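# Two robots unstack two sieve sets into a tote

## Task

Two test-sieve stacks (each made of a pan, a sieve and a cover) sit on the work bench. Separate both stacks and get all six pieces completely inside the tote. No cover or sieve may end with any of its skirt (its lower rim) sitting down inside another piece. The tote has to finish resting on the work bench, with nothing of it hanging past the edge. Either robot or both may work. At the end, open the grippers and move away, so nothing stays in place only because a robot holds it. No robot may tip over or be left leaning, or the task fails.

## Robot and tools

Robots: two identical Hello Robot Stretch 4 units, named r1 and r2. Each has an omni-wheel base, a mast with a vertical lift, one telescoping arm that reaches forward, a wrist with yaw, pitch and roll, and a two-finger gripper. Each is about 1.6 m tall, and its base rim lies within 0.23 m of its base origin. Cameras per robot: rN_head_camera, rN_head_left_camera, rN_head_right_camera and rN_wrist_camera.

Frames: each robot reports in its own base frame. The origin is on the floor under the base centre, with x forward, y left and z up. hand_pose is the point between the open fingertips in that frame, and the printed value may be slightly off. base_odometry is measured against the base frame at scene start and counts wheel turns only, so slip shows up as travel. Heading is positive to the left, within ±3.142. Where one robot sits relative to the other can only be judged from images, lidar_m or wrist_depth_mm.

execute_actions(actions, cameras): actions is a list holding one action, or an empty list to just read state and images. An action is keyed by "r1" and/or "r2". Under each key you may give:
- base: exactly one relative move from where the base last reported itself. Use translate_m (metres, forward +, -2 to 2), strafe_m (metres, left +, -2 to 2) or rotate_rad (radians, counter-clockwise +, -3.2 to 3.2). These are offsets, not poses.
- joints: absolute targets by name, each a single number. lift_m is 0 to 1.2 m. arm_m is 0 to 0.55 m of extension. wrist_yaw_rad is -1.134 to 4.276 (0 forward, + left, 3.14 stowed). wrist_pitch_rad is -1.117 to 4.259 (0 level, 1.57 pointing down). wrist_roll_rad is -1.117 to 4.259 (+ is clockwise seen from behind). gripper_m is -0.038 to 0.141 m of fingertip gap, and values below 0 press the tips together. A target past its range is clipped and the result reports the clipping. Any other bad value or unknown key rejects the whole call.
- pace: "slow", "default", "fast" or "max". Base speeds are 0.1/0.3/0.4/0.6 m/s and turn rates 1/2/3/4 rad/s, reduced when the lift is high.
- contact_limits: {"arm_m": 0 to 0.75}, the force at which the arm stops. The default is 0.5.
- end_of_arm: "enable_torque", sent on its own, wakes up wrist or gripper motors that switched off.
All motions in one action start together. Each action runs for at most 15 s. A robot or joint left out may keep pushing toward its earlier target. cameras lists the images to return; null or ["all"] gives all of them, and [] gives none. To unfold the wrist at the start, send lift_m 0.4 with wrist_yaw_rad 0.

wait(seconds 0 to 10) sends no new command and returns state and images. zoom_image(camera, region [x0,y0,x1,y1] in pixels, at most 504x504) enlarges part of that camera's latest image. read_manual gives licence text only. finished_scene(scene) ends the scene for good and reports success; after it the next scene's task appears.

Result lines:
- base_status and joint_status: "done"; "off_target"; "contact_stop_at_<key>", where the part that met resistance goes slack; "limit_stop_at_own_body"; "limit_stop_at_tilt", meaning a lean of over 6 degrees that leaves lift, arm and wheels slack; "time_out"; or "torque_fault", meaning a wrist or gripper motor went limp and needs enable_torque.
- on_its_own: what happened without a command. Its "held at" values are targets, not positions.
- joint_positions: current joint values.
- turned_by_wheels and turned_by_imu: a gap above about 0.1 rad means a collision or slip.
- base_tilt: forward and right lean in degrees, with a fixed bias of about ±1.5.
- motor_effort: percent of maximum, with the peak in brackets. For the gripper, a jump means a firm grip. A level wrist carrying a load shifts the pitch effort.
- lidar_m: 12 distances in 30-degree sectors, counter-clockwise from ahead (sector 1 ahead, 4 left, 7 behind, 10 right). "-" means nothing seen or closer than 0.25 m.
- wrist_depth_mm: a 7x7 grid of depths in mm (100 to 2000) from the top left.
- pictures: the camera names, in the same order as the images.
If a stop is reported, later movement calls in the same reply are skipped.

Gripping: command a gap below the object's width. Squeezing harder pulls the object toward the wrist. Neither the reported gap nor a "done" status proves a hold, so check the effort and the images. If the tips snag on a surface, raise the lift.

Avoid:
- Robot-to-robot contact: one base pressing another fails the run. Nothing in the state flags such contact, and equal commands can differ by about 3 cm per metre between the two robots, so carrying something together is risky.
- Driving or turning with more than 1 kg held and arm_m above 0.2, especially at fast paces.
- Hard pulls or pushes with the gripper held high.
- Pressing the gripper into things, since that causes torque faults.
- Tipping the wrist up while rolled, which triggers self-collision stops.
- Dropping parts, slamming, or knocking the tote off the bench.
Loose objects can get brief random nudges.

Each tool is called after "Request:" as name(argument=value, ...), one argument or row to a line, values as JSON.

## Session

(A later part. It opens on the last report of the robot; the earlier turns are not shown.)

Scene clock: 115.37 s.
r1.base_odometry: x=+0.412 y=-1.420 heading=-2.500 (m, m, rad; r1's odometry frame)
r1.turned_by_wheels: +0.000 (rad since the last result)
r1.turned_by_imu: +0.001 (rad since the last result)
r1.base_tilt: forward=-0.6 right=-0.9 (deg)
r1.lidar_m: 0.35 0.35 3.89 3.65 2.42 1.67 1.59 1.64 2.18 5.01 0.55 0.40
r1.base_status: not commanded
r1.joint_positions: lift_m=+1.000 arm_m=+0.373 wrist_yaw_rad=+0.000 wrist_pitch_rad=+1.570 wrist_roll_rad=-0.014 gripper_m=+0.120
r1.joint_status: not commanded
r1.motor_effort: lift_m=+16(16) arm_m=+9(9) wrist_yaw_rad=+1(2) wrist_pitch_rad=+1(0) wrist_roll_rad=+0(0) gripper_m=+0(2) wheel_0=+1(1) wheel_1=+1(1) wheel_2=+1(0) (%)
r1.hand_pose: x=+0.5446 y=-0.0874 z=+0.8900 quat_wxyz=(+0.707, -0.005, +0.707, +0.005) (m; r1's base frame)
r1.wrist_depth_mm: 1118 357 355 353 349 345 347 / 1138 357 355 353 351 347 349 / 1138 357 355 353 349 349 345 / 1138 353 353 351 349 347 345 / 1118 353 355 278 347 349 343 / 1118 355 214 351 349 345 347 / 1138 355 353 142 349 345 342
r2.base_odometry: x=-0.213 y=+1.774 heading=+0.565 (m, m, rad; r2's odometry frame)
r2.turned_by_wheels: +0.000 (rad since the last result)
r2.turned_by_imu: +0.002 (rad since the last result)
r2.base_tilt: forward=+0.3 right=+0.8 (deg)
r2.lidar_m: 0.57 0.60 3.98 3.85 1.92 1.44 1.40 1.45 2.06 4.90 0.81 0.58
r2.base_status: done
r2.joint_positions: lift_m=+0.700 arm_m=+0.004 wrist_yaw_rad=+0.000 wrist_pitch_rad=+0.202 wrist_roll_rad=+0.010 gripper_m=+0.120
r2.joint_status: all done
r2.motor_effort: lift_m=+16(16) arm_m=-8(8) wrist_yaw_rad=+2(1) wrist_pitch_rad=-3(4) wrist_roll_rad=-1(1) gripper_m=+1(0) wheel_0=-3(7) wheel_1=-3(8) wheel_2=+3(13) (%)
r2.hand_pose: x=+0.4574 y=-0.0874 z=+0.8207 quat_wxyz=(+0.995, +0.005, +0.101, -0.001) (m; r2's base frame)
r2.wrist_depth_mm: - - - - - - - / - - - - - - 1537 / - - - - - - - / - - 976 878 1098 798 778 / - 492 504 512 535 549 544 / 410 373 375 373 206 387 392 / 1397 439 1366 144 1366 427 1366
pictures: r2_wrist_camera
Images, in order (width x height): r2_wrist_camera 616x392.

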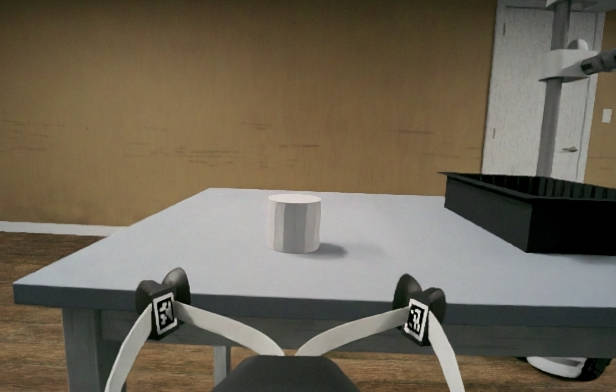

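Request:
execute_actions(
  actions=[
    {"r1":{"joints":{"lift_m":0.955,"gripper_m":0.095},"pace":"slow"},"r2":{"base":{"translate_m":0.2},"joints":{"lift_m":1.0,"wrist_pitch_rad":1.57}}},
  ],
  cameras=["r1_wrist_camera","r2_wrist_camera"],
)

Scene clock: 123.67 s.
r1.base_odometry: x=+0.412 y=-1.420 heading=-2.500 (m, m, rad; r1's odometry frame)
r1.turned_by_wheels: +0.000 (rad since the last result)
r1.turned_by_imu: +0.001 (rad since the last result)
r1.base_tilt: forward=-0.5 right=-0.8 (deg)
r1.lidar_m: 0.34 0.37 3.88 3.67 2.42 1.68 1.59 1.65 2.19 5.02 0.55 0.37
r1.base_status: not commanded
r1.joint_positions: lift_m=+0.955 arm_m=+0.373 wrist_yaw_rad=+0.000 wrist_pitch_rad=+1.570 wrist_roll_rad=-0.014 gripper_m=+0.095
r1.joint_status: all done
r1.motor_effort: lift_m=+16(15) arm_m=+9(9) wrist_yaw_rad=+1(0) wrist_pitch_rad=+0(1) wrist_roll_rad=-1(0) gripper_m=-4(1) wheel_0=+1(1) wheel_1=+1(1) wheel_2=+0(1) (%)
r1.hand_pose: x=+0.5446 y=-0.0874 z=+0.8450 quat_wxyz=(+0.707, -0.005, +0.707, +0.005) (m; r1's base frame)
r1.wrist_depth_mm: 1060 312 310 307 306 304 303 / 1078 309 310 307 304 304 301 / 1078 312 309 307 306 303 301 / 1078 310 309 236 306 303 301 / 1078 312 309 235 304 303 301 / 1078 310 204 234 213 303 300 / 1078 310 307 145 304 303 300
r2.base_odometry: x=-0.044 y=+1.881 heading=+0.566 (m, m, rad; r2's odometry frame)
r2.turned_by_wheels: +0.000 (rad since the last result)
r2.turned_by_imu: +0.002 (rad since the last result)
r2.base_tilt: forward=+0.3 right=+0.8 (deg)
r2.lidar_m: 0.39 0.40 3.96 3.84 2.16 1.68 1.60 1.69 2.35 4.89 0.53 0.39
r2.base_status: done
r2.joint_positions: lift_m=+1.000 arm_m=+0.004 wrist_yaw_rad=+0.000 wrist_pitch_rad=+1.570 wrist_roll_rad=+0.010 gripper_m=+0.120
r2.joint_status: all done
r2.motor_effort: lift_m=+24(25) arm_m=-7(7) wrist_yaw_rad=+1(2) wrist_pitch_rad=+1(2) wrist_roll_rad=+0(1) gripper_m=+0(1) wheel_0=+3(4) wheel_1=+3(8) wheel_2=-2(8) (%)
r2.hand_pose: x=+0.1750 y=-0.0874 z=+0.8894 quat_wxyz=(+0.707, +0.004, +0.707, -0.004) (m; r2's base frame)
r2.wrist_depth_mm: 359 364 366 366 370 375 373 / 1138 1098 1138 1138 1160 1138 394 / 1098 1098 1118 1138 1138 1160 1160 / 1118 1098 1138 1118 1138 1138 1160 / 1098 1098 904 891 1118 1118 1138 / 1060 1098 878 891 206 1118 1138 / 1078 1098 891 145 1138 1098 1160
pictures: r1_wrist_camera, r2_wrist_camera
Images, in order (width x height): r1_wrist_camera 616x392, r2_wrist_camera 616x392.

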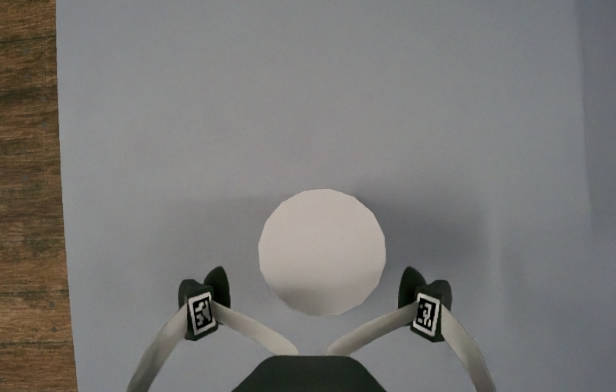

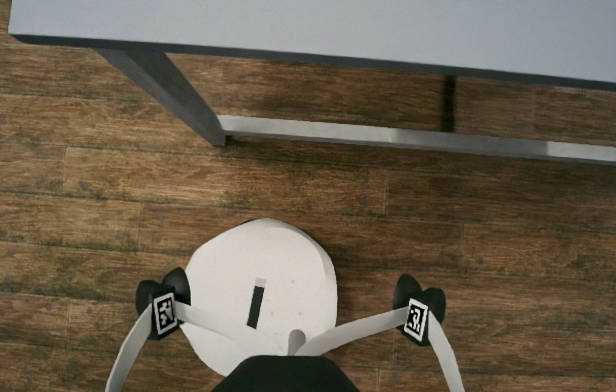

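Request:
execute_actions(
  actions=[
    {"r1":{"joints":{"arm_m":0.355},"pace":"slow"},"r2":{"joints":{"arm_m":0.35}}},
  ],
  cameras=[],
)

Request:
execute_actions(
  actions=[
    {"r1":{"joints":{"gripper_m":0.045}},"r2":{"joints":{"lift_m":0.96,"gripper_m":0.095},"pace":"slow"}},
  ],
  cameras=["r1_wrist_camera","r2_wrist_camera"],
)

Request:
execute_actions(
  actions=[
    {"r1":{"joints":{"lift_m":1.02},"pace":"slow"}},
  ],
  cameras=["r1_wrist_camera","r2_head_left_camera"],
)

Scene clock: 132.07 s.
r1.base_odometry: x=+0.412 y=-1.420 heading=-2.500 (m, m, rad; r1's odometry frame)
r1.turned_by_wheels: +0.000 (rad since the last result)
r1.turned_by_imu: +0.001 (rad since the last result)
r1.base_tilt: forward=-0.6 right=-1.0 (deg)
r1.lidar_m: 0.33 0.38 3.89 3.69 2.42 1.67 1.59 1.66 2.19 5.01 0.55 0.38
r1.base_status: not commanded
r1.joint_positions: lift_m=+0.955 arm_m=+0.357 wrist_yaw_rad=+0.000 wrist_pitch_rad=+1.570 wrist_roll_rad=-0.014 gripper_m=+0.095
r1.joint_status: all done
r1.motor_effort: lift_m=+16(16) arm_m=-9(8) wrist_yaw_rad=+1(1) wrist_pitch_rad=+2(1) wrist_roll_rad=+0(1) gripper_m=-3(3) wheel_0=+1(1) wheel_1=+1(1) wheel_2=+0(0) (%)
r1.hand_pose: x=+0.5277 y=-0.0874 z=+0.8450 quat_wxyz=(+0.707, -0.005, +0.707, +0.005) (m; r1's base frame)
r1.wrist_depth_mm: 1098 310 310 307 306 304 301 / 1078 310 310 307 304 304 303 / 1098 312 307 309 304 304 301 / 1078 310 307 235 304 304 300 / 1078 312 309 235 303 303 300 / 1078 310 204 306 213 303 301 / 1078 309 307 146 303 301 301
r2.base_odometry: x=-0.044 y=+1.881 heading=+0.566 (m, m, rad; r2's odometry frame)
r2.turned_by_wheels: +0.000 (rad since the last result)
r2.turned_by_imu: +0.002 (rad since the last result)
r2.base_tilt: forward=+0.3 right=+0.8 (deg)
r2.lidar_m: 0.37 0.42 3.96 3.83 2.18 1.65 1.60 1.69 2.34 4.89 0.54 0.38
r2.base_status: not commanded
r2.joint_positions: lift_m=+1.000 arm_m=+0.349 wrist_yaw_rad=+0.000 wrist_pitch_rad=+1.570 wrist_roll_rad=+0.010 gripper_m=+0.120
r2.joint_status: all done
r2.motor_effort: lift_m=+23(24) arm_m=+7(10) wrist_yaw_rad=+1(0) wrist_pitch_rad=+1(0) wrist_roll_rad=+0(0) gripper_m=-1(2) wheel_0=+2(2) wheel_1=+3(3) wheel_2=-2(2) (%)
r2.hand_pose: x=+0.5199 y=-0.0874 z=+0.8894 quat_wxyz=(+0.707, +0.004, +0.707, -0.004) (m; r2's base frame)
r2.wrist_depth_mm: 355 357 364 366 366 368 370 / 355 355 362 359 364 366 370 / 349 353 355 359 362 366 366 / 351 351 353 285 359 364 364 / 347 349 351 353 355 357 364 / 343 345 347 351 206 357 359 / 342 343 347 145 351 353 355
pictures: none
No camera images: the call's "cameras" was empty. Leave "cameras" out to get every camera's image.

Scene clock: 133.63 s.
r1.base_odometry: x=+0.412 y=-1.420 heading=-2.500 (m, m, rad; r1's odometry frame)
r1.turned_by_wheels: +0.000 (rad since the last result)
r1.turned_by_imu: +0.000 (rad since the last result)
r1.base_tilt: forward=-0.6 right=-1.0 (deg)
r1.lidar_m: 0.35 0.37 3.87 3.68 2.40 1.69 1.59 1.66 2.20 5.00 0.55 0.37
r1.base_status: not commanded
r1.joint_positions: lift_m=+0.955 arm_m=+0.357 wrist_yaw_rad=+0.000 wrist_pitch_rad=+1.570 wrist_roll_rad=-0.014 gripper_m=+0.045
r1.joint_status: all done
r1.motor_effort: lift_m=+16(16) arm_m=-9(9) wrist_yaw_rad=+1(3) wrist_pitch_rad=+0(0) wrist_roll_rad=+0(0) gripper_m=-6(7) wheel_0=+1(1) wheel_1=+1(1) wheel_2=+0(0) (%)
r1.hand_pose: x=+0.5277 y=-0.0874 z=+0.8450 quat_wxyz=(+0.707, -0.005, +0.707, +0.005) (m; r1's base frame)
r1.wrist_depth_mm: 1098 310 309 309 306 304 303 / 1078 310 310 309 306 304 301 / 1118 310 307 307 306 304 301 / 1078 310 307 234 306 303 301 / 1098 309 309 235 304 303 301 / 1078 309 198 306 197 301 300 / 1078 310 307 148 303 301 301
r2.base_odometry: x=-0.044 y=+1.881 heading=+0.566 (m, m, rad; r2's odometry frame)
r2.turned_by_wheels: +0.000 (rad since the last result)
r2.turned_by_imu: +0.001 (rad since the last result)
r2.base_tilt: forward=+0.1 right=+0.8 (deg)
r2.lidar_m: 0.38 0.40 3.96 3.84 2.15 1.65 1.59 1.67 2.37 4.91 0.54 0.39
r2.base_status: not commanded
r2.joint_positions: lift_m=+0.960 arm_m=+0.349 wrist_yaw_rad=+0.000 wrist_pitch_rad=+1.570 wrist_roll_rad=+0.010 gripper_m=+0.095
r2.joint_status: all done
r2.motor_effort: lift_m=+16(24) arm_m=+7(7) wrist_yaw_rad=+1(2) wrist_pitch_rad=+0(3) wrist_roll_rad=+0(0) gripper_m=+0(1) wheel_0=+3(2) wheel_1=+3(3) wheel_2=-2(2) (%)
r2.hand_pose: x=+0.5199 y=-0.0874 z=+0.8500 quat_wxyz=(+0.707, +0.004, +0.707, -0.004) (m; r2's base frame)
r2.wrist_depth_mm: 317 320 322 325 327 330 332 / 314 317 320 320 325 325 329 / 314 317 317 319 319 324 327 / 310 312 312 244 319 324 322 / 309 310 312 243 317 320 322 / 306 307 216 314 218 315 319 / 306 307 307 154 312 314 319
pictures: r1_wrist_camera, r2_wrist_camera
Images, in order (width x height): r1_wrist_camera 616x392, r2_wrist_camera 616x392.

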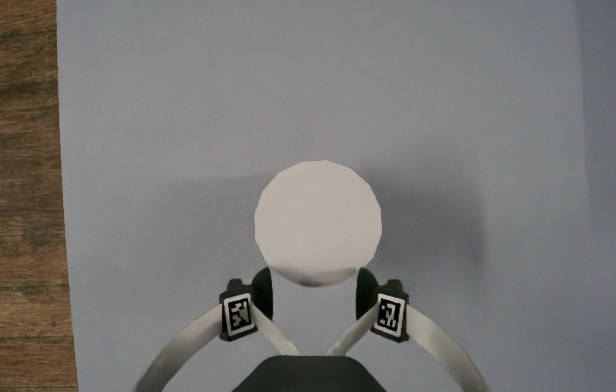

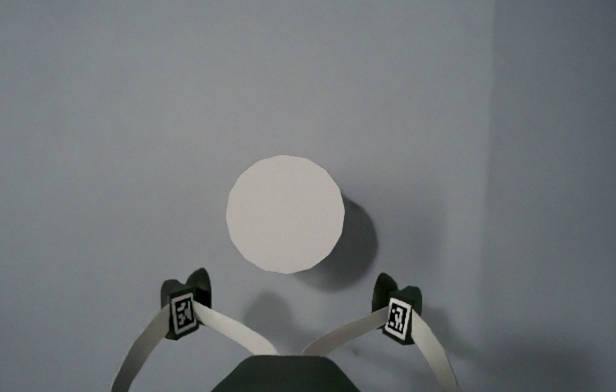

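Scene clock: 135.07 s.
r1.base_odometry: x=+0.412 y=-1.420 heading=-2.500 (m, m, rad; r1's odometry frame)
r1.turned_by_wheels: +0.000 (rad since the last result)
r1.turned_by_imu: +0.000 (rad since the last result)
r1.base_tilt: forward=-0.6 right=-1.0 (deg)
r1.lidar_m: 0.33 0.36 3.88 3.69 2.40 1.67 1.59 1.62 2.19 5.02 0.55 0.37
r1.base_status: not commanded
r1.joint_positions: lift_m=+1.020 arm_m=+0.357 wrist_yaw_rad=+0.000 wrist_pitch_rad=+1.570 wrist_roll_rad=-0.014 gripper_m=+0.045
r1.joint_status: all done
r1.motor_effort: lift_m=+22(20) arm_m=-9(9) wrist_yaw_rad=+3(1) wrist_pitch_rad=+0(1) wrist_roll_rad=+0(1) gripper_m=-2(5) wheel_0=+1(1) wheel_1=+1(1) wheel_2=+0(1) (%)
r1.hand_pose: x=+0.5277 y=-0.0874 z=+0.9095 quat_wxyz=(+0.707, -0.005, +0.707, +0.005) (m; r1's base frame)
r1.wrist_depth_mm: 1160 377 375 370 368 368 366 / 1182 375 373 373 368 370 366 / 1138 377 375 373 368 366 364 / 1138 375 373 298 370 368 366 / 1160 375 373 298 370 366 362 / 1160 375 198 368 195 366 366 / 1138 373 370 149 368 364 364
r2.base_odometry: x=-0.044 y=+1.881 heading=+0.566 (m, m, rad; r2's odometry frame)
r2.turned_by_wheels: +0.000 (rad since the last result)
r2.turned_by_imu: +0.000 (rad since the last result)
r2.base_tilt: forward=+0.2 right=+0.6 (deg)
r2.lidar_m: 0.37 0.40 3.96 3.83 2.16 1.66 1.59 1.67 2.33 4.89 0.53 0.40
r2.base_status: not commanded
r2.joint_positions: lift_m=+0.960 arm_m=+0.349 wrist_yaw_rad=+0.000 wrist_pitch_rad=+1.570 wrist_roll_rad=+0.010 gripper_m=+0.095
r2.joint_status: not commanded
r2.motor_effort: lift_m=+16(16) arm_m=+7(7) wrist_yaw_rad=+2(1) wrist_pitch_rad=+1(1) wrist_roll_rad=+0(1) gripper_m=+1(2) wheel_0=+2(3) wheel_1=+3(3) wheel_2=-2(2) (%)
r2.hand_pose: x=+0.5199 y=-0.0874 z=+0.8500 quat_wxyz=(+0.707, +0.004, +0.707, -0.004) (m; r2's base frame)
r2.wrist_depth_mm: 317 320 322 324 327 329 330 / 315 317 322 322 324 325 327 / 312 314 317 319 320 322 327 / 310 314 314 244 320 322 322 / 309 310 312 243 315 317 322 / 307 307 217 312 218 317 320 / 303 306 309 154 312 315 317
pictures: r1_wrist_camera, r2_head_left_camera
Images, in order (width x height): r1_wrist_camera 616x392, r2_head_left_camera 420x672.

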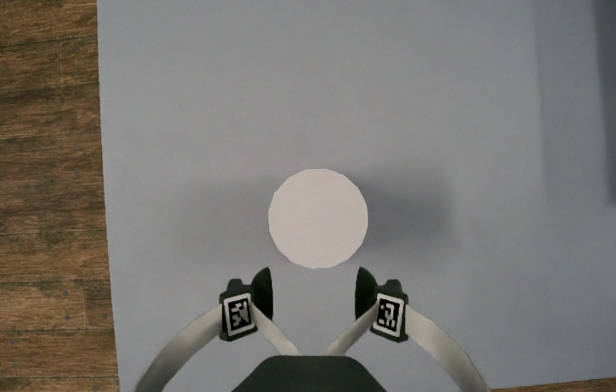

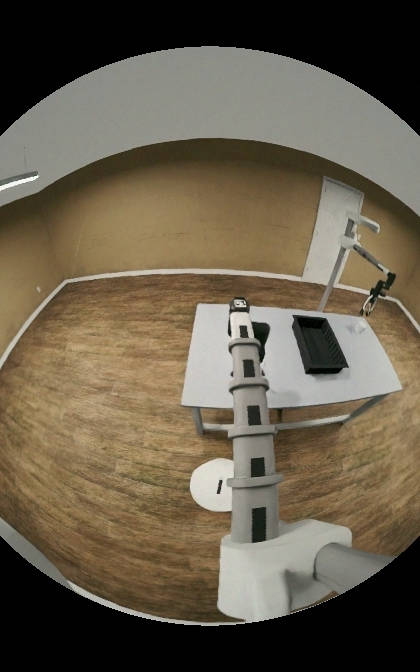

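Request:
execute_actions(
  actions=[
    {"r1":{"joints":{"arm_m":0.39,"gripper_m":0.1},"pace":"slow"},"r2":{"base":{"strafe_m":0.005},"joints":{"arm_m":0.385},"pace":"slow"}},
  ],
  cameras=[],
)

Request:
execute_actions(
  actions=[
    {"r1":{"joints":{"lift_m":0.95},"pace":"slow"},"r2":{"joints":{"lift_m":0.945},"pace":"slow"}},
  ],
  cameras=["r1_wrist_camera","r2_wrist_camera"],
)

Scene clock: 146.93 s.
r1.base_odometry: x=+0.412 y=-1.420 heading=-2.500 (m, m, rad; r1's odometry frame)
r1.turned_by_wheels: +0.000 (rad since the last result)
r1.turned_by_imu: +0.001 (rad since the last result)
r1.base_tilt: forward=-0.7 right=-0.8 (deg)
r1.lidar_m: 0.35 0.38 3.87 3.69 2.40 1.66 1.58 1.62 2.19 4.99 0.53 0.37
r1.base_status: not commanded
r1.joint_positions: lift_m=+1.020 arm_m=+0.388 wrist_yaw_rad=+0.000 wrist_pitch_rad=+1.570 wrist_roll_rad=-0.014 gripper_m=+0.100
r1.joint_status: all done
r1.motor_effort: lift_m=+22(22) arm_m=+9(8) wrist_yaw_rad=+2(0) wrist_pitch_rad=+0(1) wrist_roll_rad=-1(0) gripper_m=-3(10) wheel_0=+1(1) wheel_1=+1(1) wheel_2=+0(1) (%)
r1.hand_pose: x=+0.5596 y=-0.0874 z=+0.9095 quat_wxyz=(+0.707, -0.005, +0.707, +0.005) (m; r1's base frame)
r1.wrist_depth_mm: 1138 377 375 373 370 366 368 / 1138 379 373 373 370 368 364 / 1160 377 373 370 366 366 366 / 1182 375 375 370 368 370 366 / 1182 377 370 300 368 368 364 / 1138 375 201 373 214 366 364 / 1138 375 375 146 368 366 364
r2.base_odometry: x=-0.047 y=+1.885 heading=+0.566 (m, m, rad; r2's odometry frame)
r2.turned_by_wheels: +0.000 (rad since the last result)
r2.turned_by_imu: +0.002 (rad since the last result)
r2.base_tilt: forward=+0.2 right=+0.9 (deg)
r2.lidar_m: 0.38 0.42 3.96 3.84 2.17 1.66 1.58 1.68 2.34 4.90 0.52 0.40
r2.base_status: done
r2.joint_positions: lift_m=+0.960 arm_m=+0.384 wrist_yaw_rad=+0.000 wrist_pitch_rad=+1.570 wrist_roll_rad=+0.010 gripper_m=+0.095
r2.joint_status: all done
r2.motor_effort: lift_m=+16(16) arm_m=+7(4) wrist_yaw_rad=+0(1) wrist_pitch_rad=+4(3) wrist_roll_rad=-1(1) gripper_m=+0(1) wheel_0=-3(6) wheel_1=+5(7) wheel_2=+0(1) (%)
r2.hand_pose: x=+0.5548 y=-0.0874 z=+0.8500 quat_wxyz=(+0.707, +0.004, +0.707, -0.004) (m; r2's base frame)
r2.wrist_depth_mm: 315 319 320 324 327 329 330 / 315 315 319 322 325 325 325 / 312 317 319 319 320 327 325 / 310 312 315 317 320 320 324 / 309 309 310 243 317 320 320 / 307 309 216 242 217 317 319 / 304 304 309 154 314 315 317
pictures: none
No camera images: the call's "cameras" was empty. Leave "cameras" out to get every camera's image.

Scene clock: 148.40 s.
r1.base_odometry: x=+0.412 y=-1.420 heading=-2.500 (m, m, rad; r1's odometry frame)
r1.turned_by_wheels: +0.000 (rad since the last result)
r1.turned_by_imu: +0.000 (rad since the last result)
r1.base_tilt: forward=-0.5 right=-0.8 (deg)
r1.lidar_m: 0.35 0.37 3.88 3.67 2.40 1.67 1.57 1.64 2.18 5.01 0.57 0.38
r1.base_status: not commanded
r1.joint_positions: lift_m=+0.950 arm_m=+0.388 wrist_yaw_rad=+0.000 wrist_pitch_rad=+1.570 wrist_roll_rad=-0.014 gripper_m=+0.100
r1.joint_status: all done
r1.motor_effort: lift_m=+16(18) arm_m=+9(9) wrist_yaw_rad=+0(2) wrist_pitch_rad=+2(3) wrist_roll_rad=+0(0) gripper_m=-2(3) wheel_0=+1(1) wheel_1=+1(1) wheel_2=+0(0) (%)
r1.hand_pose: x=+0.5596 y=-0.0874 z=+0.8400 quat_wxyz=(+0.707, -0.005, +0.707, +0.005) (m; r1's base frame)
r1.wrist_depth_mm: 691 306 304 303 301 300 300 / 691 309 306 301 300 298 297 / 699 306 303 303 300 297 297 / 1078 306 304 301 300 298 297 / 1078 304 303 229 300 297 296 / 1060 304 202 229 214 297 296 / 1078 304 301 146 297 296 294
r2.base_odometry: x=-0.047 y=+1.885 heading=+0.566 (m, m, rad; r2's odometry frame)
r2.turned_by_wheels: +0.000 (rad since the last result)
r2.turned_by_imu: +0.000 (rad since the last result)
r2.base_tilt: forward=+0.4 right=+0.7 (deg)
r2.lidar_m: 0.37 0.39 3.95 3.84 2.19 1.66 1.59 1.66 2.35 4.88 0.54 0.40
r2.base_status: not commanded
r2.joint_positions: lift_m=+0.945 arm_m=+0.384 wrist_yaw_rad=+0.000 wrist_pitch_rad=+1.570 wrist_roll_rad=+0.010 gripper_m=+0.095
r2.joint_status: all done
r2.motor_effort: lift_m=+15(16) arm_m=+7(7) wrist_yaw_rad=+0(0) wrist_pitch_rad=+2(4) wrist_roll_rad=+0(1) gripper_m=-1(1) wheel_0=-2(2) wheel_1=+5(5) wheel_2=+0(0) (%)
r2.hand_pose: x=+0.5548 y=-0.0874 z=+0.8351 quat_wxyz=(+0.707, +0.004, +0.707, -0.004) (m; r2's base frame)
r2.wrist_depth_mm: 303 304 307 309 312 314 314 / 301 301 304 306 309 310 312 / 298 300 301 303 306 307 310 / 296 298 298 301 304 306 309 / 294 297 296 227 304 303 304 / 291 293 216 227 218 301 304 / 290 293 294 154 296 298 301
pictures: r1_wrist_camera, r2_wrist_camera
Images, in order (width x height): r1_wrist_camera 616x392, r2_wrist_camera 616x392.

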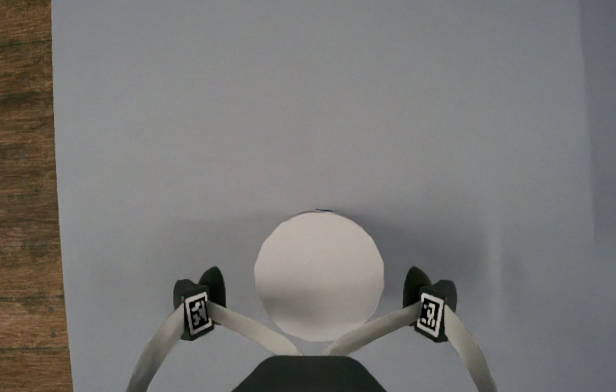

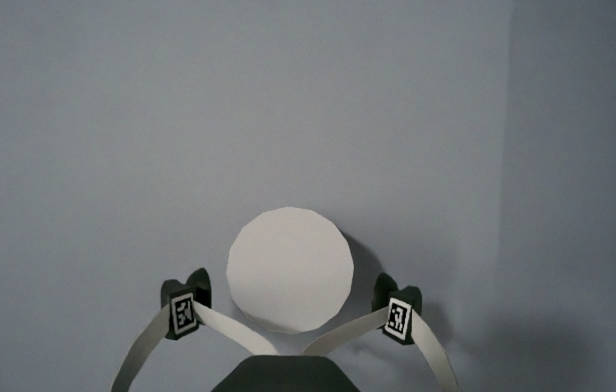

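Close both, then lift.

Request:
execute_actions(
  actions=[
    {"r1":{"joints":{"gripper_m":0.045}},"r2":{"joints":{"gripper_m":0.045}}},
  ],
  cameras=["r1_wrist_camera","r2_wrist_camera"],
)

Request:
execute_actions(
  actions=[
    {"r1":{"joints":{"lift_m":1.0},"pace":"slow"},"r2":{"joints":{"lift_m":1.0},"pace":"slow"}},
  ],
  cameras=["r1_wrist_camera","r2_wrist_camera","r2_head_left_camera"],
)

Scene clock: 154.13 s.
r1.base_odometry: x=+0.412 y=-1.420 heading=-2.500 (m, m, rad; r1's odometry frame)
r1.turned_by_wheels: +0.000 (rad since the last result)
r1.turned_by_imu: +0.001 (rad since the last result)
r1.base_tilt: forward=-0.6 right=-0.9 (deg)
r1.lidar_m: 0.35 0.38 3.89 3.68 2.40 1.67 1.58 1.64 2.21 5.00 0.53 0.35
r1.base_status: not commanded
r1.joint_positions: lift_m=+0.950 arm_m=+0.388 wrist_yaw_rad=+0.000 wrist_pitch_rad=+1.570 wrist_roll_rad=-0.014 gripper_m=+0.045
r1.joint_status: all done
r1.motor_effort: lift_m=+16(16) arm_m=+9(9) wrist_yaw_rad=+1(1) wrist_pitch_rad=+1(0) wrist_roll_rad=+0(0) gripper_m=-20(15) wheel_0=+1(1) wheel_1=+1(1) wheel_2=+0(1) (%)
r1.hand_pose: x=+0.5596 y=-0.0874 z=+0.8400 quat_wxyz=(+0.707, -0.005, +0.707, +0.005) (m; r1's base frame)
r1.wrist_depth_mm: 699 306 303 303 301 298 297 / 691 306 304 303 300 298 297 / 691 306 304 303 301 298 297 / 1078 306 303 303 300 297 296 / 1078 306 303 226 298 298 296 / 1060 304 199 226 208 298 294 / 1078 303 303 300 298 296 296
r2.base_odometry: x=-0.047 y=+1.885 heading=+0.566 (m, m, rad; r2's odometry frame)
r2.turned_by_wheels: +0.000 (rad since the last result)
r2.turned_by_imu: +0.001 (rad since the last result)
r2.base_tilt: forward=+0.2 right=+0.9 (deg)
r2.lidar_m: 0.37 0.40 3.94 3.83 2.19 1.64 1.59 1.67 2.35 4.91 0.54 0.40
r2.base_status: not commanded
r2.joint_positions: lift_m=+0.945 arm_m=+0.384 wrist_yaw_rad=+0.000 wrist_pitch_rad=+1.570 wrist_roll_rad=+0.010 gripper_m=+0.045
r2.joint_status: all done
r2.motor_effort: lift_m=+16(15) arm_m=+7(7) wrist_yaw_rad=+0(1) wrist_pitch_rad=+0(2) wrist_roll_rad=-1(1) gripper_m=-16(15) wheel_0=-2(3) wheel_1=+5(5) wheel_2=+0(0) (%)
r2.hand_pose: x=+0.5548 y=-0.0874 z=+0.8351 quat_wxyz=(+0.707, +0.004, +0.707, -0.004) (m; r2's base frame)
r2.wrist_depth_mm: 300 303 306 309 309 312 314 / 300 300 304 307 306 310 312 / 298 300 300 306 306 307 312 / 297 297 300 301 304 306 307 / 293 296 296 224 301 303 306 / 291 294 210 221 211 301 303 / 290 290 294 296 298 300 301
pictures: r1_wrist_camera, r2_wrist_camera
Images, in order (width x height): r1_wrist_camera 616x392, r2_wrist_camera 616x392.

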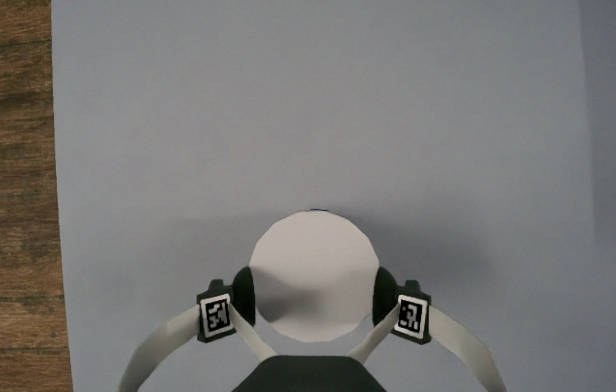

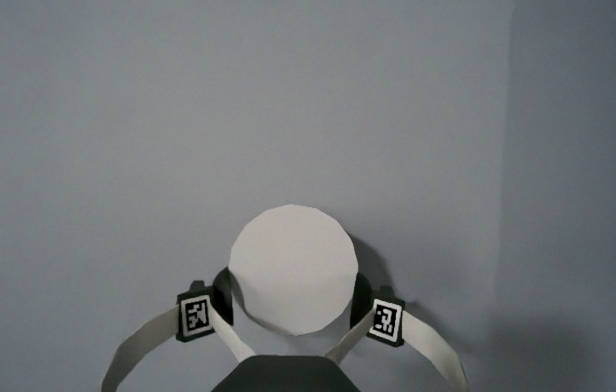

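Scene clock: 155.47 s.
r1.base_odometry: x=+0.412 y=-1.420 heading=-2.500 (m, m, rad; r1's odometry frame)
r1.turned_by_wheels: +0.000 (rad since the last result)
r1.turned_by_imu: +0.000 (rad since the last result)
r1.base_tilt: forward=-0.6 right=-0.8 (deg)
r1.lidar_m: 0.34 0.39 3.90 3.69 2.39 1.69 1.60 1.61 2.20 5.00 0.56 0.36
r1.base_status: not commanded
r1.joint_positions: lift_m=+1.000 arm_m=+0.388 wrist_yaw_rad=+0.000 wrist_pitch_rad=+1.570 wrist_roll_rad=-0.014 gripper_m=+0.045
r1.joint_status: all done
r1.motor_effort: lift_m=+22(23) arm_m=+9(9) wrist_yaw_rad=+2(2) wrist_pitch_rad=+0(2) wrist_roll_rad=-1(0) gripper_m=-19(19) wheel_0=+1(1) wheel_1=+1(1) wheel_2=+0(1) (%)
r1.hand_pose: x=+0.5596 y=-0.0874 z=+0.8895 quat_wxyz=(+0.707, -0.005, +0.707, +0.005) (m; r1's base frame)
r1.wrist_depth_mm: 1138 357 355 351 351 349 345 / 1138 359 351 353 349 345 347 / 1118 355 353 351 347 343 345 / 1138 357 353 351 349 347 347 / 1138 353 351 227 349 347 345 / 1118 353 199 226 208 345 345 / 1138 351 351 349 347 345 343
r2.base_odometry: x=-0.047 y=+1.885 heading=+0.566 (m, m, rad; r2's odometry frame)
r2.turned_by_wheels: +0.000 (rad since the last result)
r2.turned_by_imu: +0.000 (rad since the last result)
r2.base_tilt: forward=+0.3 right=+0.9 (deg)
r2.lidar_m: 0.37 0.40 3.93 3.83 2.18 1.66 1.58 1.69 2.35 4.90 0.55 0.38
r2.base_status: not commanded
r2.joint_positions: lift_m=+1.000 arm_m=+0.384 wrist_yaw_rad=+0.000 wrist_pitch_rad=+1.570 wrist_roll_rad=+0.010 gripper_m=+0.045
r2.joint_status: all done
r2.motor_effort: lift_m=+24(25) arm_m=+7(7) wrist_yaw_rad=+1(1) wrist_pitch_rad=+0(2) wrist_roll_rad=-1(0) gripper_m=-15(13) wheel_0=-2(2) wheel_1=+5(4) wheel_2=+0(0) (%)
r2.hand_pose: x=+0.5548 y=-0.0874 z=+0.8894 quat_wxyz=(+0.707, +0.004, +0.707, -0.004) (m; r2's base frame)
r2.wrist_depth_mm: 355 359 362 364 366 368 373 / 355 357 359 359 364 366 368 / 353 351 357 359 359 364 368 / 347 349 353 355 359 364 362 / 345 349 349 223 355 359 359 / 343 345 210 220 211 355 357 / 343 342 347 347 353 355 357
pictures: r1_wrist_camera, r2_head_left_camera, r2_wrist_camera
Images, in order (width x height): r1_wrist_camera 616x392, r2_head_left_camera 420x672, r2_wrist_camera 616x392.

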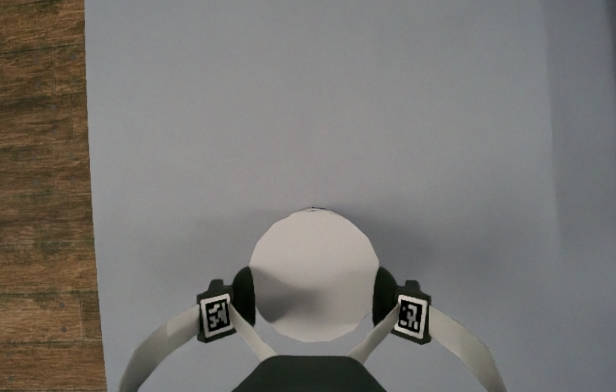

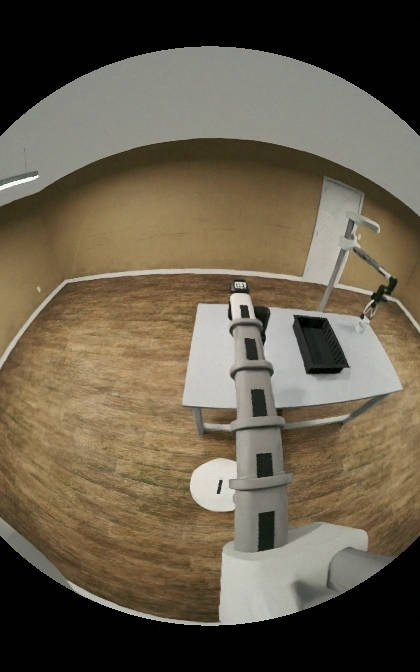

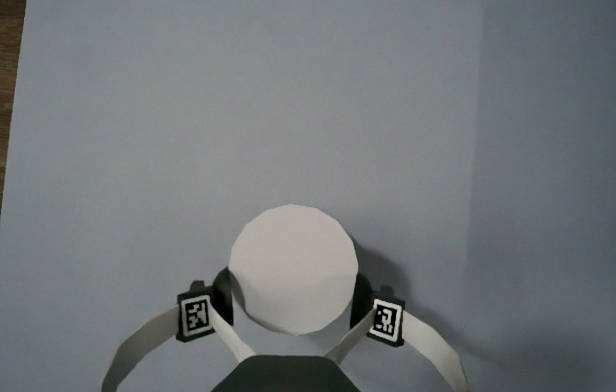

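Holding something; see what.

Request:
zoom_image(
  camera="r2_head_left_camera",
  region=[330,270,410,350],
)

Region (330, 270, 410, 350) of r2_head_left_camera's 420x672 image, scaled by 6.300, with more detail than that image has.

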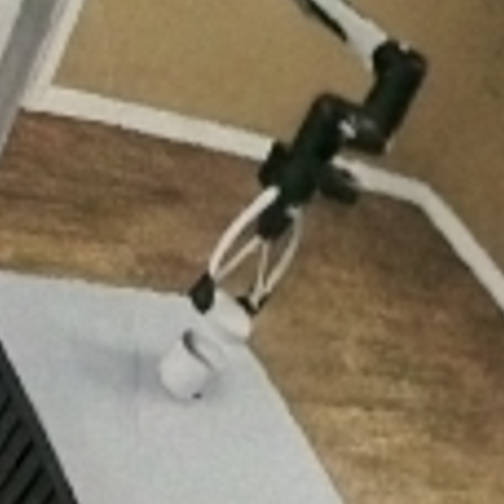

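Request:
execute_actions(
  actions=[
    {"r1":{"joints":{"lift_m":1.12,"arm_m":0.3}},"r2":{"joints":{"lift_m":1.12,"arm_m":0.3}}},
  ],
  cameras=["r1_wrist_camera","r2_wrist_camera","r1_head_left_camera","r2_head_left_camera"],
)

Scene clock: 163.30 s.
r1.base_odometry: x=+0.412 y=-1.420 heading=-2.500 (m, m, rad; r1's odometry frame)
r1.turned_by_wheels: +0.000 (rad since the last result)
r1.turned_by_imu: +0.001 (rad since the last result)
r1.base_tilt: forward=-0.6 right=-0.9 (deg)
r1.lidar_m: 0.32 0.35 3.93 3.66 2.40 1.66 1.58 1.62 2.17 5.01 0.51 0.37
r1.base_status: not commanded
r1.joint_positions: lift_m=+1.120 arm_m=+0.302 wrist_yaw_rad=+0.000 wrist_pitch_rad=+1.570 wrist_roll_rad=-0.014 gripper_m=+0.045
r1.joint_status: all done
r1.motor_effort: lift_m=+22(25) arm_m=-9(6) wrist_yaw_rad=+3(1) wrist_pitch_rad=+0(0) wrist_roll_rad=-1(0) gripper_m=-20(18) wheel_0=+0(1) wheel_1=+1(1) wheel_2=+0(0) (%)
r1.hand_pose: x=+0.4727 y=-0.0874 z=+1.0095 quat_wxyz=(+0.707, -0.005, +0.707, +0.005) (m; r1's base frame)
r1.wrist_depth_mm: 1255 1255 477 473 469 466 466 / 1255 1255 477 469 469 466 462 / 1255 1281 473 436 469 466 469 / 1255 1255 473 466 469 466 462 / 1229 1229 469 225 469 466 462 / 1229 1229 198 226 208 466 1182 / 1229 1229 1060 1025 1205 1205 1205
r2.base_odometry: x=-0.047 y=+1.885 heading=+0.566 (m, m, rad; r2's odometry frame)
r2.turned_by_wheels: +0.000 (rad since the last result)
r2.turned_by_imu: +0.001 (rad since the last result)
r2.base_tilt: forward=+0.3 right=+0.8 (deg)
r2.lidar_m: 0.37 0.40 3.96 3.83 2.19 1.66 1.59 1.67 2.36 4.90 0.52 0.40
r2.base_status: not commanded
r2.joint_positions: lift_m=+1.120 arm_m=+0.301 wrist_yaw_rad=+0.000 wrist_pitch_rad=+1.570 wrist_roll_rad=+0.010 gripper_m=+0.045
r2.joint_status: all done
r2.motor_effort: lift_m=+24(22) arm_m=-7(10) wrist_yaw_rad=+1(1) wrist_pitch_rad=+3(0) wrist_roll_rad=-1(1) gripper_m=-15(14) wheel_0=-2(2) wheel_1=+5(5) wheel_2=+0(0) (%)
r2.hand_pose: x=+0.4724 y=-0.0874 z=+1.0094 quat_wxyz=(+0.707, +0.004, +0.707, -0.004) (m; r2's base frame)
r2.wrist_depth_mm: 1229 477 480 488 488 492 500 / 1229 477 477 484 484 492 492 / 1229 477 477 480 484 496 492 / 1229 469 477 445 480 488 488 / 1229 469 469 224 473 480 484 / 1182 462 210 220 212 480 484 / 1205 1182 991 991 1255 1229 1255
pictures: r1_head_left_camera, r1_wrist_camera, r2_head_left_camera, r2_wrist_camera
Images, in order (width x height): r1_head_left_camera 420x672, r1_wrist_camera 616x392, r2_head_left_camera 420x672, r2_wrist_camera 616x392.

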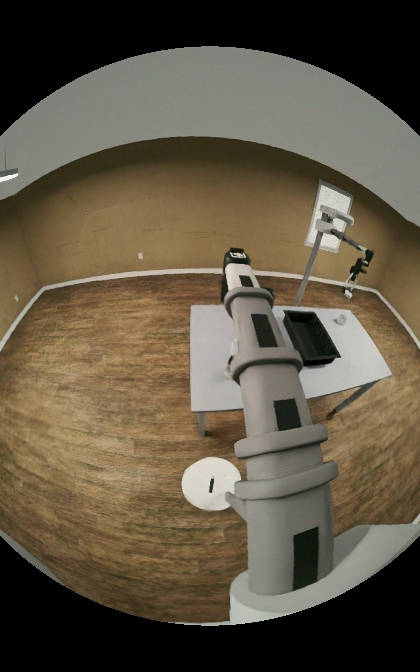

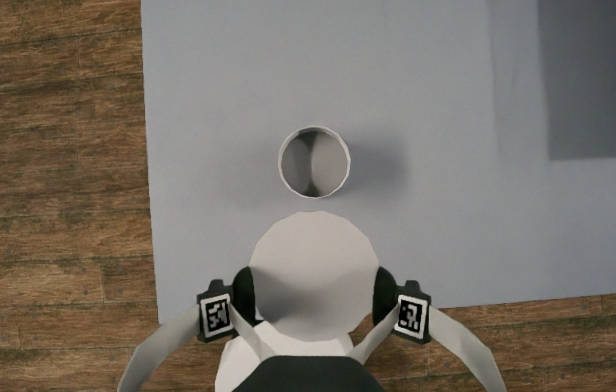

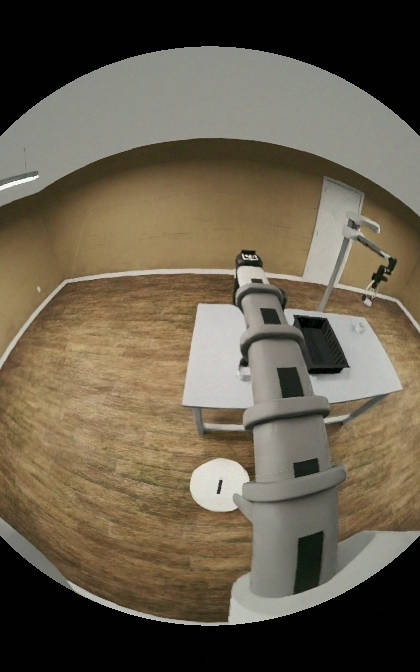

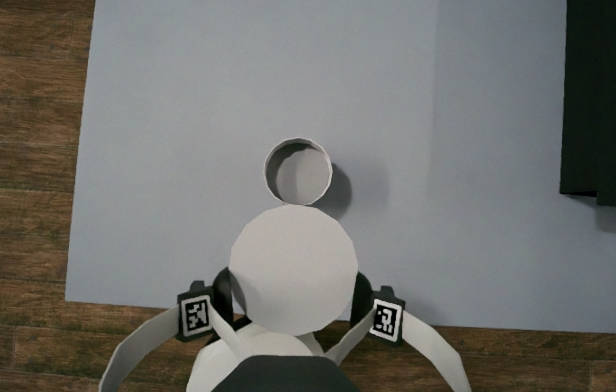

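Request:
zoom_image(
  camera="r2_head_left_camera",
  region=[335,270,405,340],
)

Request:
zoom_image(
  camera="r1_wrist_camera",
  region=[260,110,370,210],
)

Region (335, 270, 405, 340) of r2_head_left_camera's 420x672 image, scaled by 7.200, with more detail than that image has.

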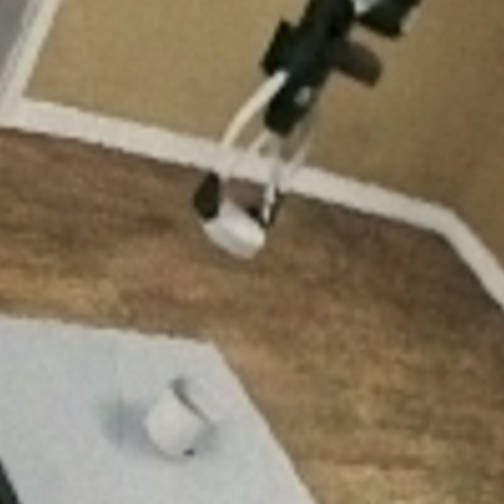

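Region (260, 110, 370, 210) of r1_wrist_camera's 616x392 image, scaled by 4.582; it fills the top 458 rows of this view, and the rest is white.

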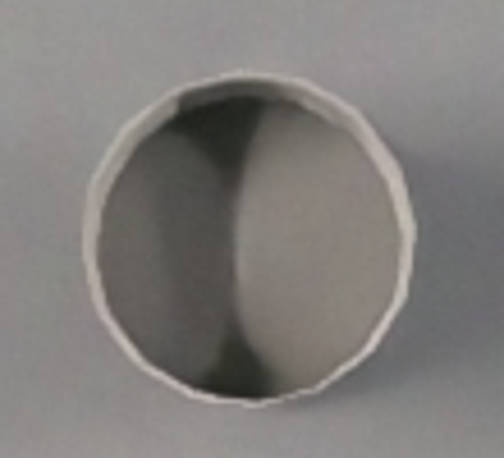

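Request:
execute_actions(
  actions=[
    {"r1":{"base":{"strafe_m":-0.4},"joints":{"arm_m":0.2},"pace":"slow"},"r2":{"base":{"strafe_m":-0.4},"joints":{"arm_m":0.2},"pace":"slow"}},
  ],
  cameras=["r1_wrist_camera","r2_wrist_camera","r1_head_camera","r2_head_camera"],
)

Scene clock: 182.87 s.
r1.base_odometry: x=+0.173 y=-1.100 heading=-2.500 (m, m, rad; r1's odometry frame)
r1.turned_by_wheels: +0.000 (rad since the last result)
r1.turned_by_imu: +0.000 (rad since the last result)
r1.base_tilt: forward=-0.5 right=-0.7 (deg)
r1.lidar_m: 0.36 0.38 0.51 4.08 2.39 1.68 1.56 1.61 2.13 4.60 0.58 0.40
r1.base_status: done
r1.joint_positions: lift_m=+1.120 arm_m=+0.202 wrist_yaw_rad=+0.000 wrist_pitch_rad=+1.570 wrist_roll_rad=-0.014 gripper_m=+0.045
r1.joint_status: all done
r1.motor_effort: lift_m=+22(22) arm_m=-9(10) wrist_yaw_rad=+1(1) wrist_pitch_rad=+0(1) wrist_roll_rad=+0(0) gripper_m=-20(21) wheel_0=+0(4) wheel_1=-1(4) wheel_2=+1(1) (%)
r1.hand_pose: x=+0.3727 y=-0.0874 z=+1.0095 quat_wxyz=(+0.707, -0.005, +0.707, +0.005) (m; r1's base frame)
r1.wrist_depth_mm: 480 480 477 469 445 402 384 / 480 480 473 473 473 469 462 / 477 480 477 469 469 466 462 / 480 477 477 473 466 466 462 / 1255 1229 1229 227 1205 1229 1205 / 1255 1255 199 225 208 1182 1205 / 1255 1255 1025 1008 1205 1205 1205
r2.base_odometry: x=+0.167 y=+1.547 heading=+0.566 (m, m, rad; r2's odometry frame)
r2.turned_by_wheels: +0.000 (rad since the last result)
r2.turned_by_imu: +0.001 (rad since the last result)
r2.base_tilt: forward=+0.2 right=+0.7 (deg)
r2.lidar_m: 0.37 0.39 0.57 4.24 2.22 1.67 1.61 1.67 2.33 4.50 0.52 0.38
r2.base_status: done
r2.joint_positions: lift_m=+1.120 arm_m=+0.201 wrist_yaw_rad=+0.000 wrist_pitch_rad=+1.570 wrist_roll_rad=+0.010 gripper_m=+0.045
r2.joint_status: all done
r2.motor_effort: lift_m=+24(24) arm_m=-8(9) wrist_yaw_rad=+1(1) wrist_pitch_rad=+2(1) wrist_roll_rad=-1(1) gripper_m=-15(14) wheel_0=+2(5) wheel_1=-4(9) wheel_2=+0(2) (%)
r2.hand_pose: x=+0.3724 y=-0.0874 z=+1.0094 quat_wxyz=(+0.707, +0.004, +0.707, -0.004) (m; r2's base frame)
r2.wrist_depth_mm: 480 480 484 488 488 462 492 / 473 469 480 480 484 480 492 / 469 477 477 480 480 488 488 / 466 473 473 477 480 488 484 / 1205 1229 469 223 480 484 484 / 1205 1229 209 220 212 1229 1255 / 1182 1205 991 1008 1205 1255 1255
pictures: r1_head_camera, r1_wrist_camera, r2_head_camera, r2_wrist_camera
Images, in order (width x height): r1_head_camera 420x560, r1_wrist_camera 616x392, r2_head_camera 420x560, r2_wrist_camera 616x392.

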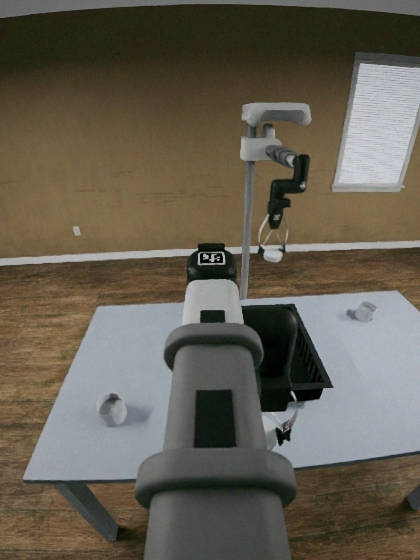

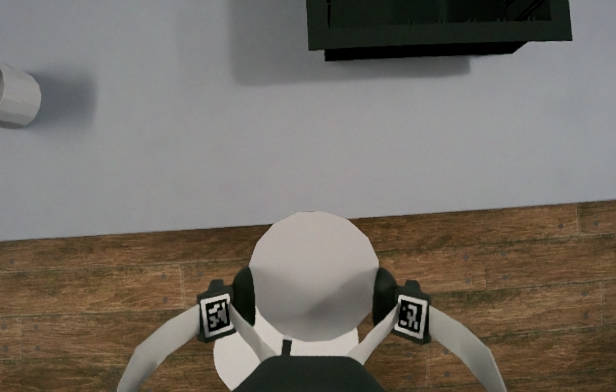

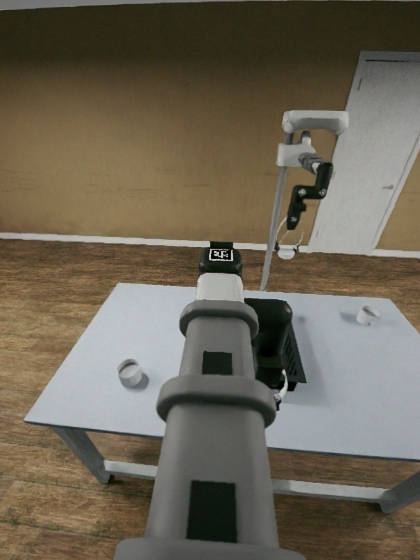

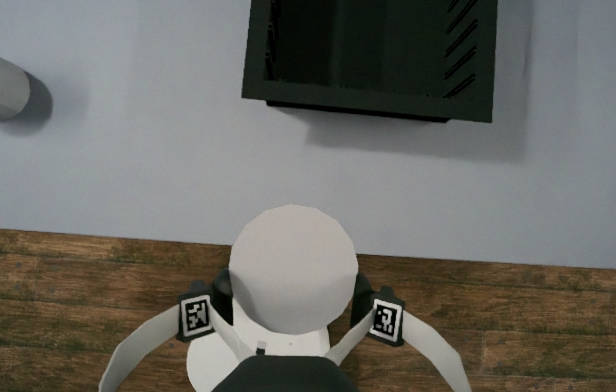

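Request:
execute_actions(
  actions=[
    {"r1":{"base":{"strafe_m":-0.08},"joints":{"arm_m":0.5,"wrist_roll_rad":1.57},"pace":"slow"},"r2":{"base":{"strafe_m":-0.032},"joints":{"wrist_roll_rad":1.57},"pace":"slow"}},
  ],
  cameras=["r1_wrist_camera","r2_head_camera","r2_head_left_camera"],
)

Scene clock: 216.37 s.
r1.base_odometry: x=+0.125 y=-1.036 heading=-2.500 (m, m, rad; r1's odometry frame)
r1.turned_by_wheels: +0.000 (rad since the last result)
r1.turned_by_imu: +0.001 (rad since the last result)
r1.base_tilt: forward=-0.5 right=-0.9 (deg)
r1.lidar_m: 0.35 0.38 0.53 4.15 2.40 1.62 1.57 1.61 2.13 4.53 0.59 0.41
r1.base_status: done
r1.joint_positions: lift_m=+1.120 arm_m=+0.498 wrist_yaw_rad=+0.000 wrist_pitch_rad=+1.570 wrist_roll_rad=+1.570 gripper_m=+0.045
r1.joint_status: all done
r1.motor_effort: lift_m=+22(22) arm_m=+8(9) wrist_yaw_rad=+1(3) wrist_pitch_rad=+0(1) wrist_roll_rad=+1(12) gripper_m=-18(18) wheel_0=+1(2) wheel_1=+0(5) wheel_2=+1(1) (%)
r1.hand_pose: x=+0.6696 y=-0.0874 z=+1.0095 quat_wxyz=(+0.501, +0.500, +0.500, -0.499) (m; r1's base frame)
r1.wrist_depth_mm: 480 477 473 477 473 469 1205 / 480 477 407 399 473 469 1229 / 433 469 469 469 473 469 1255 / 439 473 469 469 469 469 991 / 439 469 473 227 469 469 1008 / 415 473 199 225 208 462 991 / 469 382 469 379 469 462 1205
r2.base_odometry: x=+0.184 y=+1.521 heading=+0.566 (m, m, rad; r2's odometry frame)
r2.turned_by_wheels: +0.000 (rad since the last result)
r2.turned_by_imu: +0.002 (rad since the last result)
r2.base_tilt: forward=+0.3 right=+0.8 (deg)
r2.lidar_m: 0.36 0.40 0.56 4.26 2.20 1.67 1.61 1.69 2.36 4.46 0.50 0.39
r2.base_status: done
r2.joint_positions: lift_m=+1.120 arm_m=+0.201 wrist_yaw_rad=+0.000 wrist_pitch_rad=+1.570 wrist_roll_rad=+1.570 gripper_m=+0.045
r2.joint_status: all done
r2.motor_effort: lift_m=+24(24) arm_m=-7(7) wrist_yaw_rad=+1(1) wrist_pitch_rad=-1(2) wrist_roll_rad=+1(7) gripper_m=-15(17) wheel_0=+2(4) wheel_1=-3(8) wheel_2=+0(2) (%)
r2.hand_pose: x=+0.3724 y=-0.0874 z=+1.0094 quat_wxyz=(+0.500, +0.500, +0.500, -0.500) (m; r2's base frame)
r2.wrist_depth_mm: 480 480 480 484 1281 1281 1281 / 424 477 480 1255 1229 1255 1229 / 469 469 477 1281 1308 1281 1281 / 466 469 473 477 1229 1255 1229 / 466 466 469 221 1025 1042 1281 / 399 427 209 221 211 1205 1255 / 466 466 466 469 1229 1255 1205
pictures: r1_wrist_camera, r2_head_camera, r2_head_left_camera
Images, in order (width x height): r1_wrist_camera 616x392, r2_head_camera 420x560, r2_head_left_camera 420x672.

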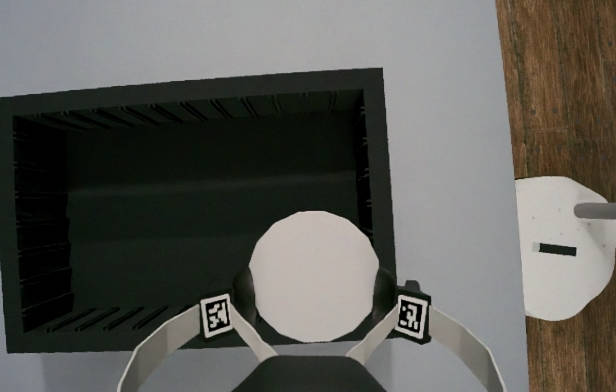

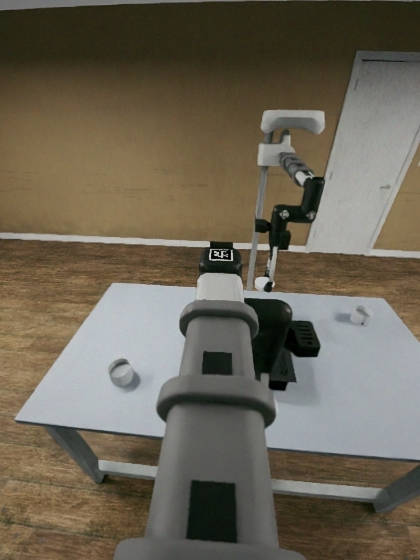

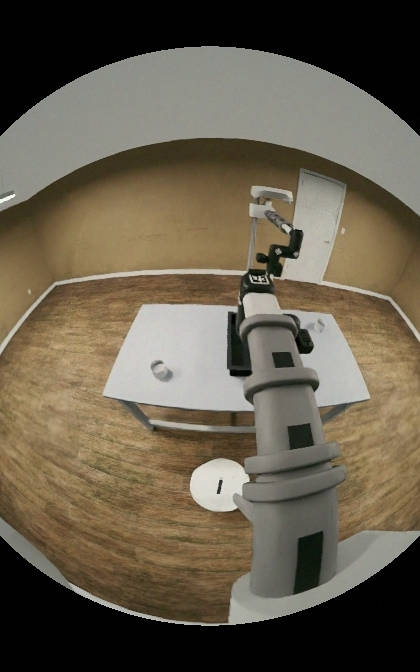

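Request:
execute_actions(
  actions=[
    {"r1":{"base":{"strafe_m":0.045},"joints":{"arm_m":0.53,"lift_m":1.0},"pace":"slow"}},
  ],
  cameras=["r1_wrist_camera"],
)

Scene clock: 228.17 s.
r1.base_odometry: x=+0.152 y=-1.072 heading=-2.500 (m, m, rad; r1's odometry frame)
r1.turned_by_wheels: +0.000 (rad since the last result)
r1.turned_by_imu: +0.001 (rad since the last result)
r1.base_tilt: forward=-0.6 right=-0.9 (deg)
r1.lidar_m: 0.37 0.36 0.54 4.13 2.35 1.67 1.57 1.62 2.15 4.57 0.59 0.39
r1.base_status: done
r1.joint_positions: lift_m=+1.000 arm_m=+0.528 wrist_yaw_rad=+0.000 wrist_pitch_rad=+1.570 wrist_roll_rad=+1.570 gripper_m=+0.045
r1.joint_status: all done
r1.motor_effort: lift_m=+16(21) arm_m=+9(10) wrist_yaw_rad=+1(2) wrist_pitch_rad=+1(0) wrist_roll_rad=+1(2) gripper_m=-20(20) wheel_0=+0(1) wheel_1=+1(5) wheel_2=+0(0) (%)
r1.hand_pose: x=+0.6996 y=-0.0874 z=+0.8900 quat_wxyz=(+0.501, +0.500, +0.500, -0.499) (m; r1's base frame)
r1.wrist_depth_mm: 306 322 327 334 312 351 351 / 353 355 351 351 349 351 351 / 353 351 351 351 349 351 349 / 351 351 351 349 349 349 349 / 353 347 351 227 324 347 349 / 304 300 200 227 208 347 345 / 353 263 351 262 349 345 345
r2.base_odometry: x=+0.184 y=+1.521 heading=+0.566 (m, m, rad; r2's odometry frame)
r2.turned_by_wheels: +0.000 (rad since the last result)
r2.turned_by_imu: +0.002 (rad since the last result)
r2.base_tilt: forward=+0.1 right=+0.7 (deg)
r2.lidar_m: 0.37 0.39 0.56 4.27 2.19 1.67 1.62 1.69 2.37 4.47 0.52 0.38
r2.base_status: not commanded
r2.joint_positions: lift_m=+1.120 arm_m=+0.201 wrist_yaw_rad=+0.000 wrist_pitch_rad=+1.570 wrist_roll_rad=+1.570 gripper_m=+0.045
r2.joint_status: not commanded
r2.motor_effort: lift_m=+24(24) arm_m=-7(7) wrist_yaw_rad=+2(1) wrist_pitch_rad=-2(0) wrist_roll_rad=+0(1) gripper_m=-15(15) wheel_0=+2(2) wheel_1=-4(3) wheel_2=+0(0) (%)
r2.hand_pose: x=+0.3724 y=-0.0874 z=+1.0094 quat_wxyz=(+0.500, +0.500, +0.500, -0.500) (m; r2's base frame)
r2.wrist_depth_mm: 480 477 484 484 1229 1281 1281 / 424 480 480 1255 1281 1281 1281 / 469 469 477 1229 1281 1255 1255 / 469 469 473 480 1229 1255 1281 / 466 469 473 224 1008 1008 1255 / 399 427 210 220 212 1255 1255 / 462 462 466 466 1229 1255 1229
pictures: r1_wrist_camera
Images, in order (width x height): r1_wrist_camera 616x392.

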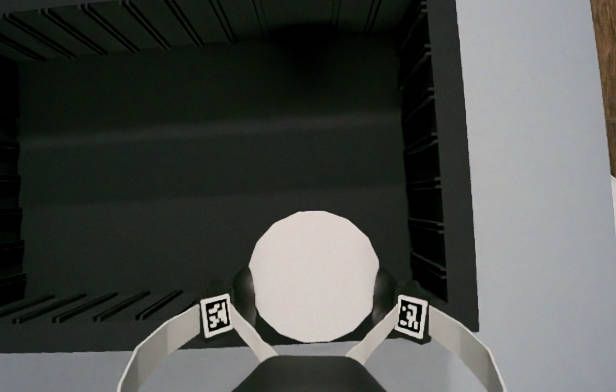

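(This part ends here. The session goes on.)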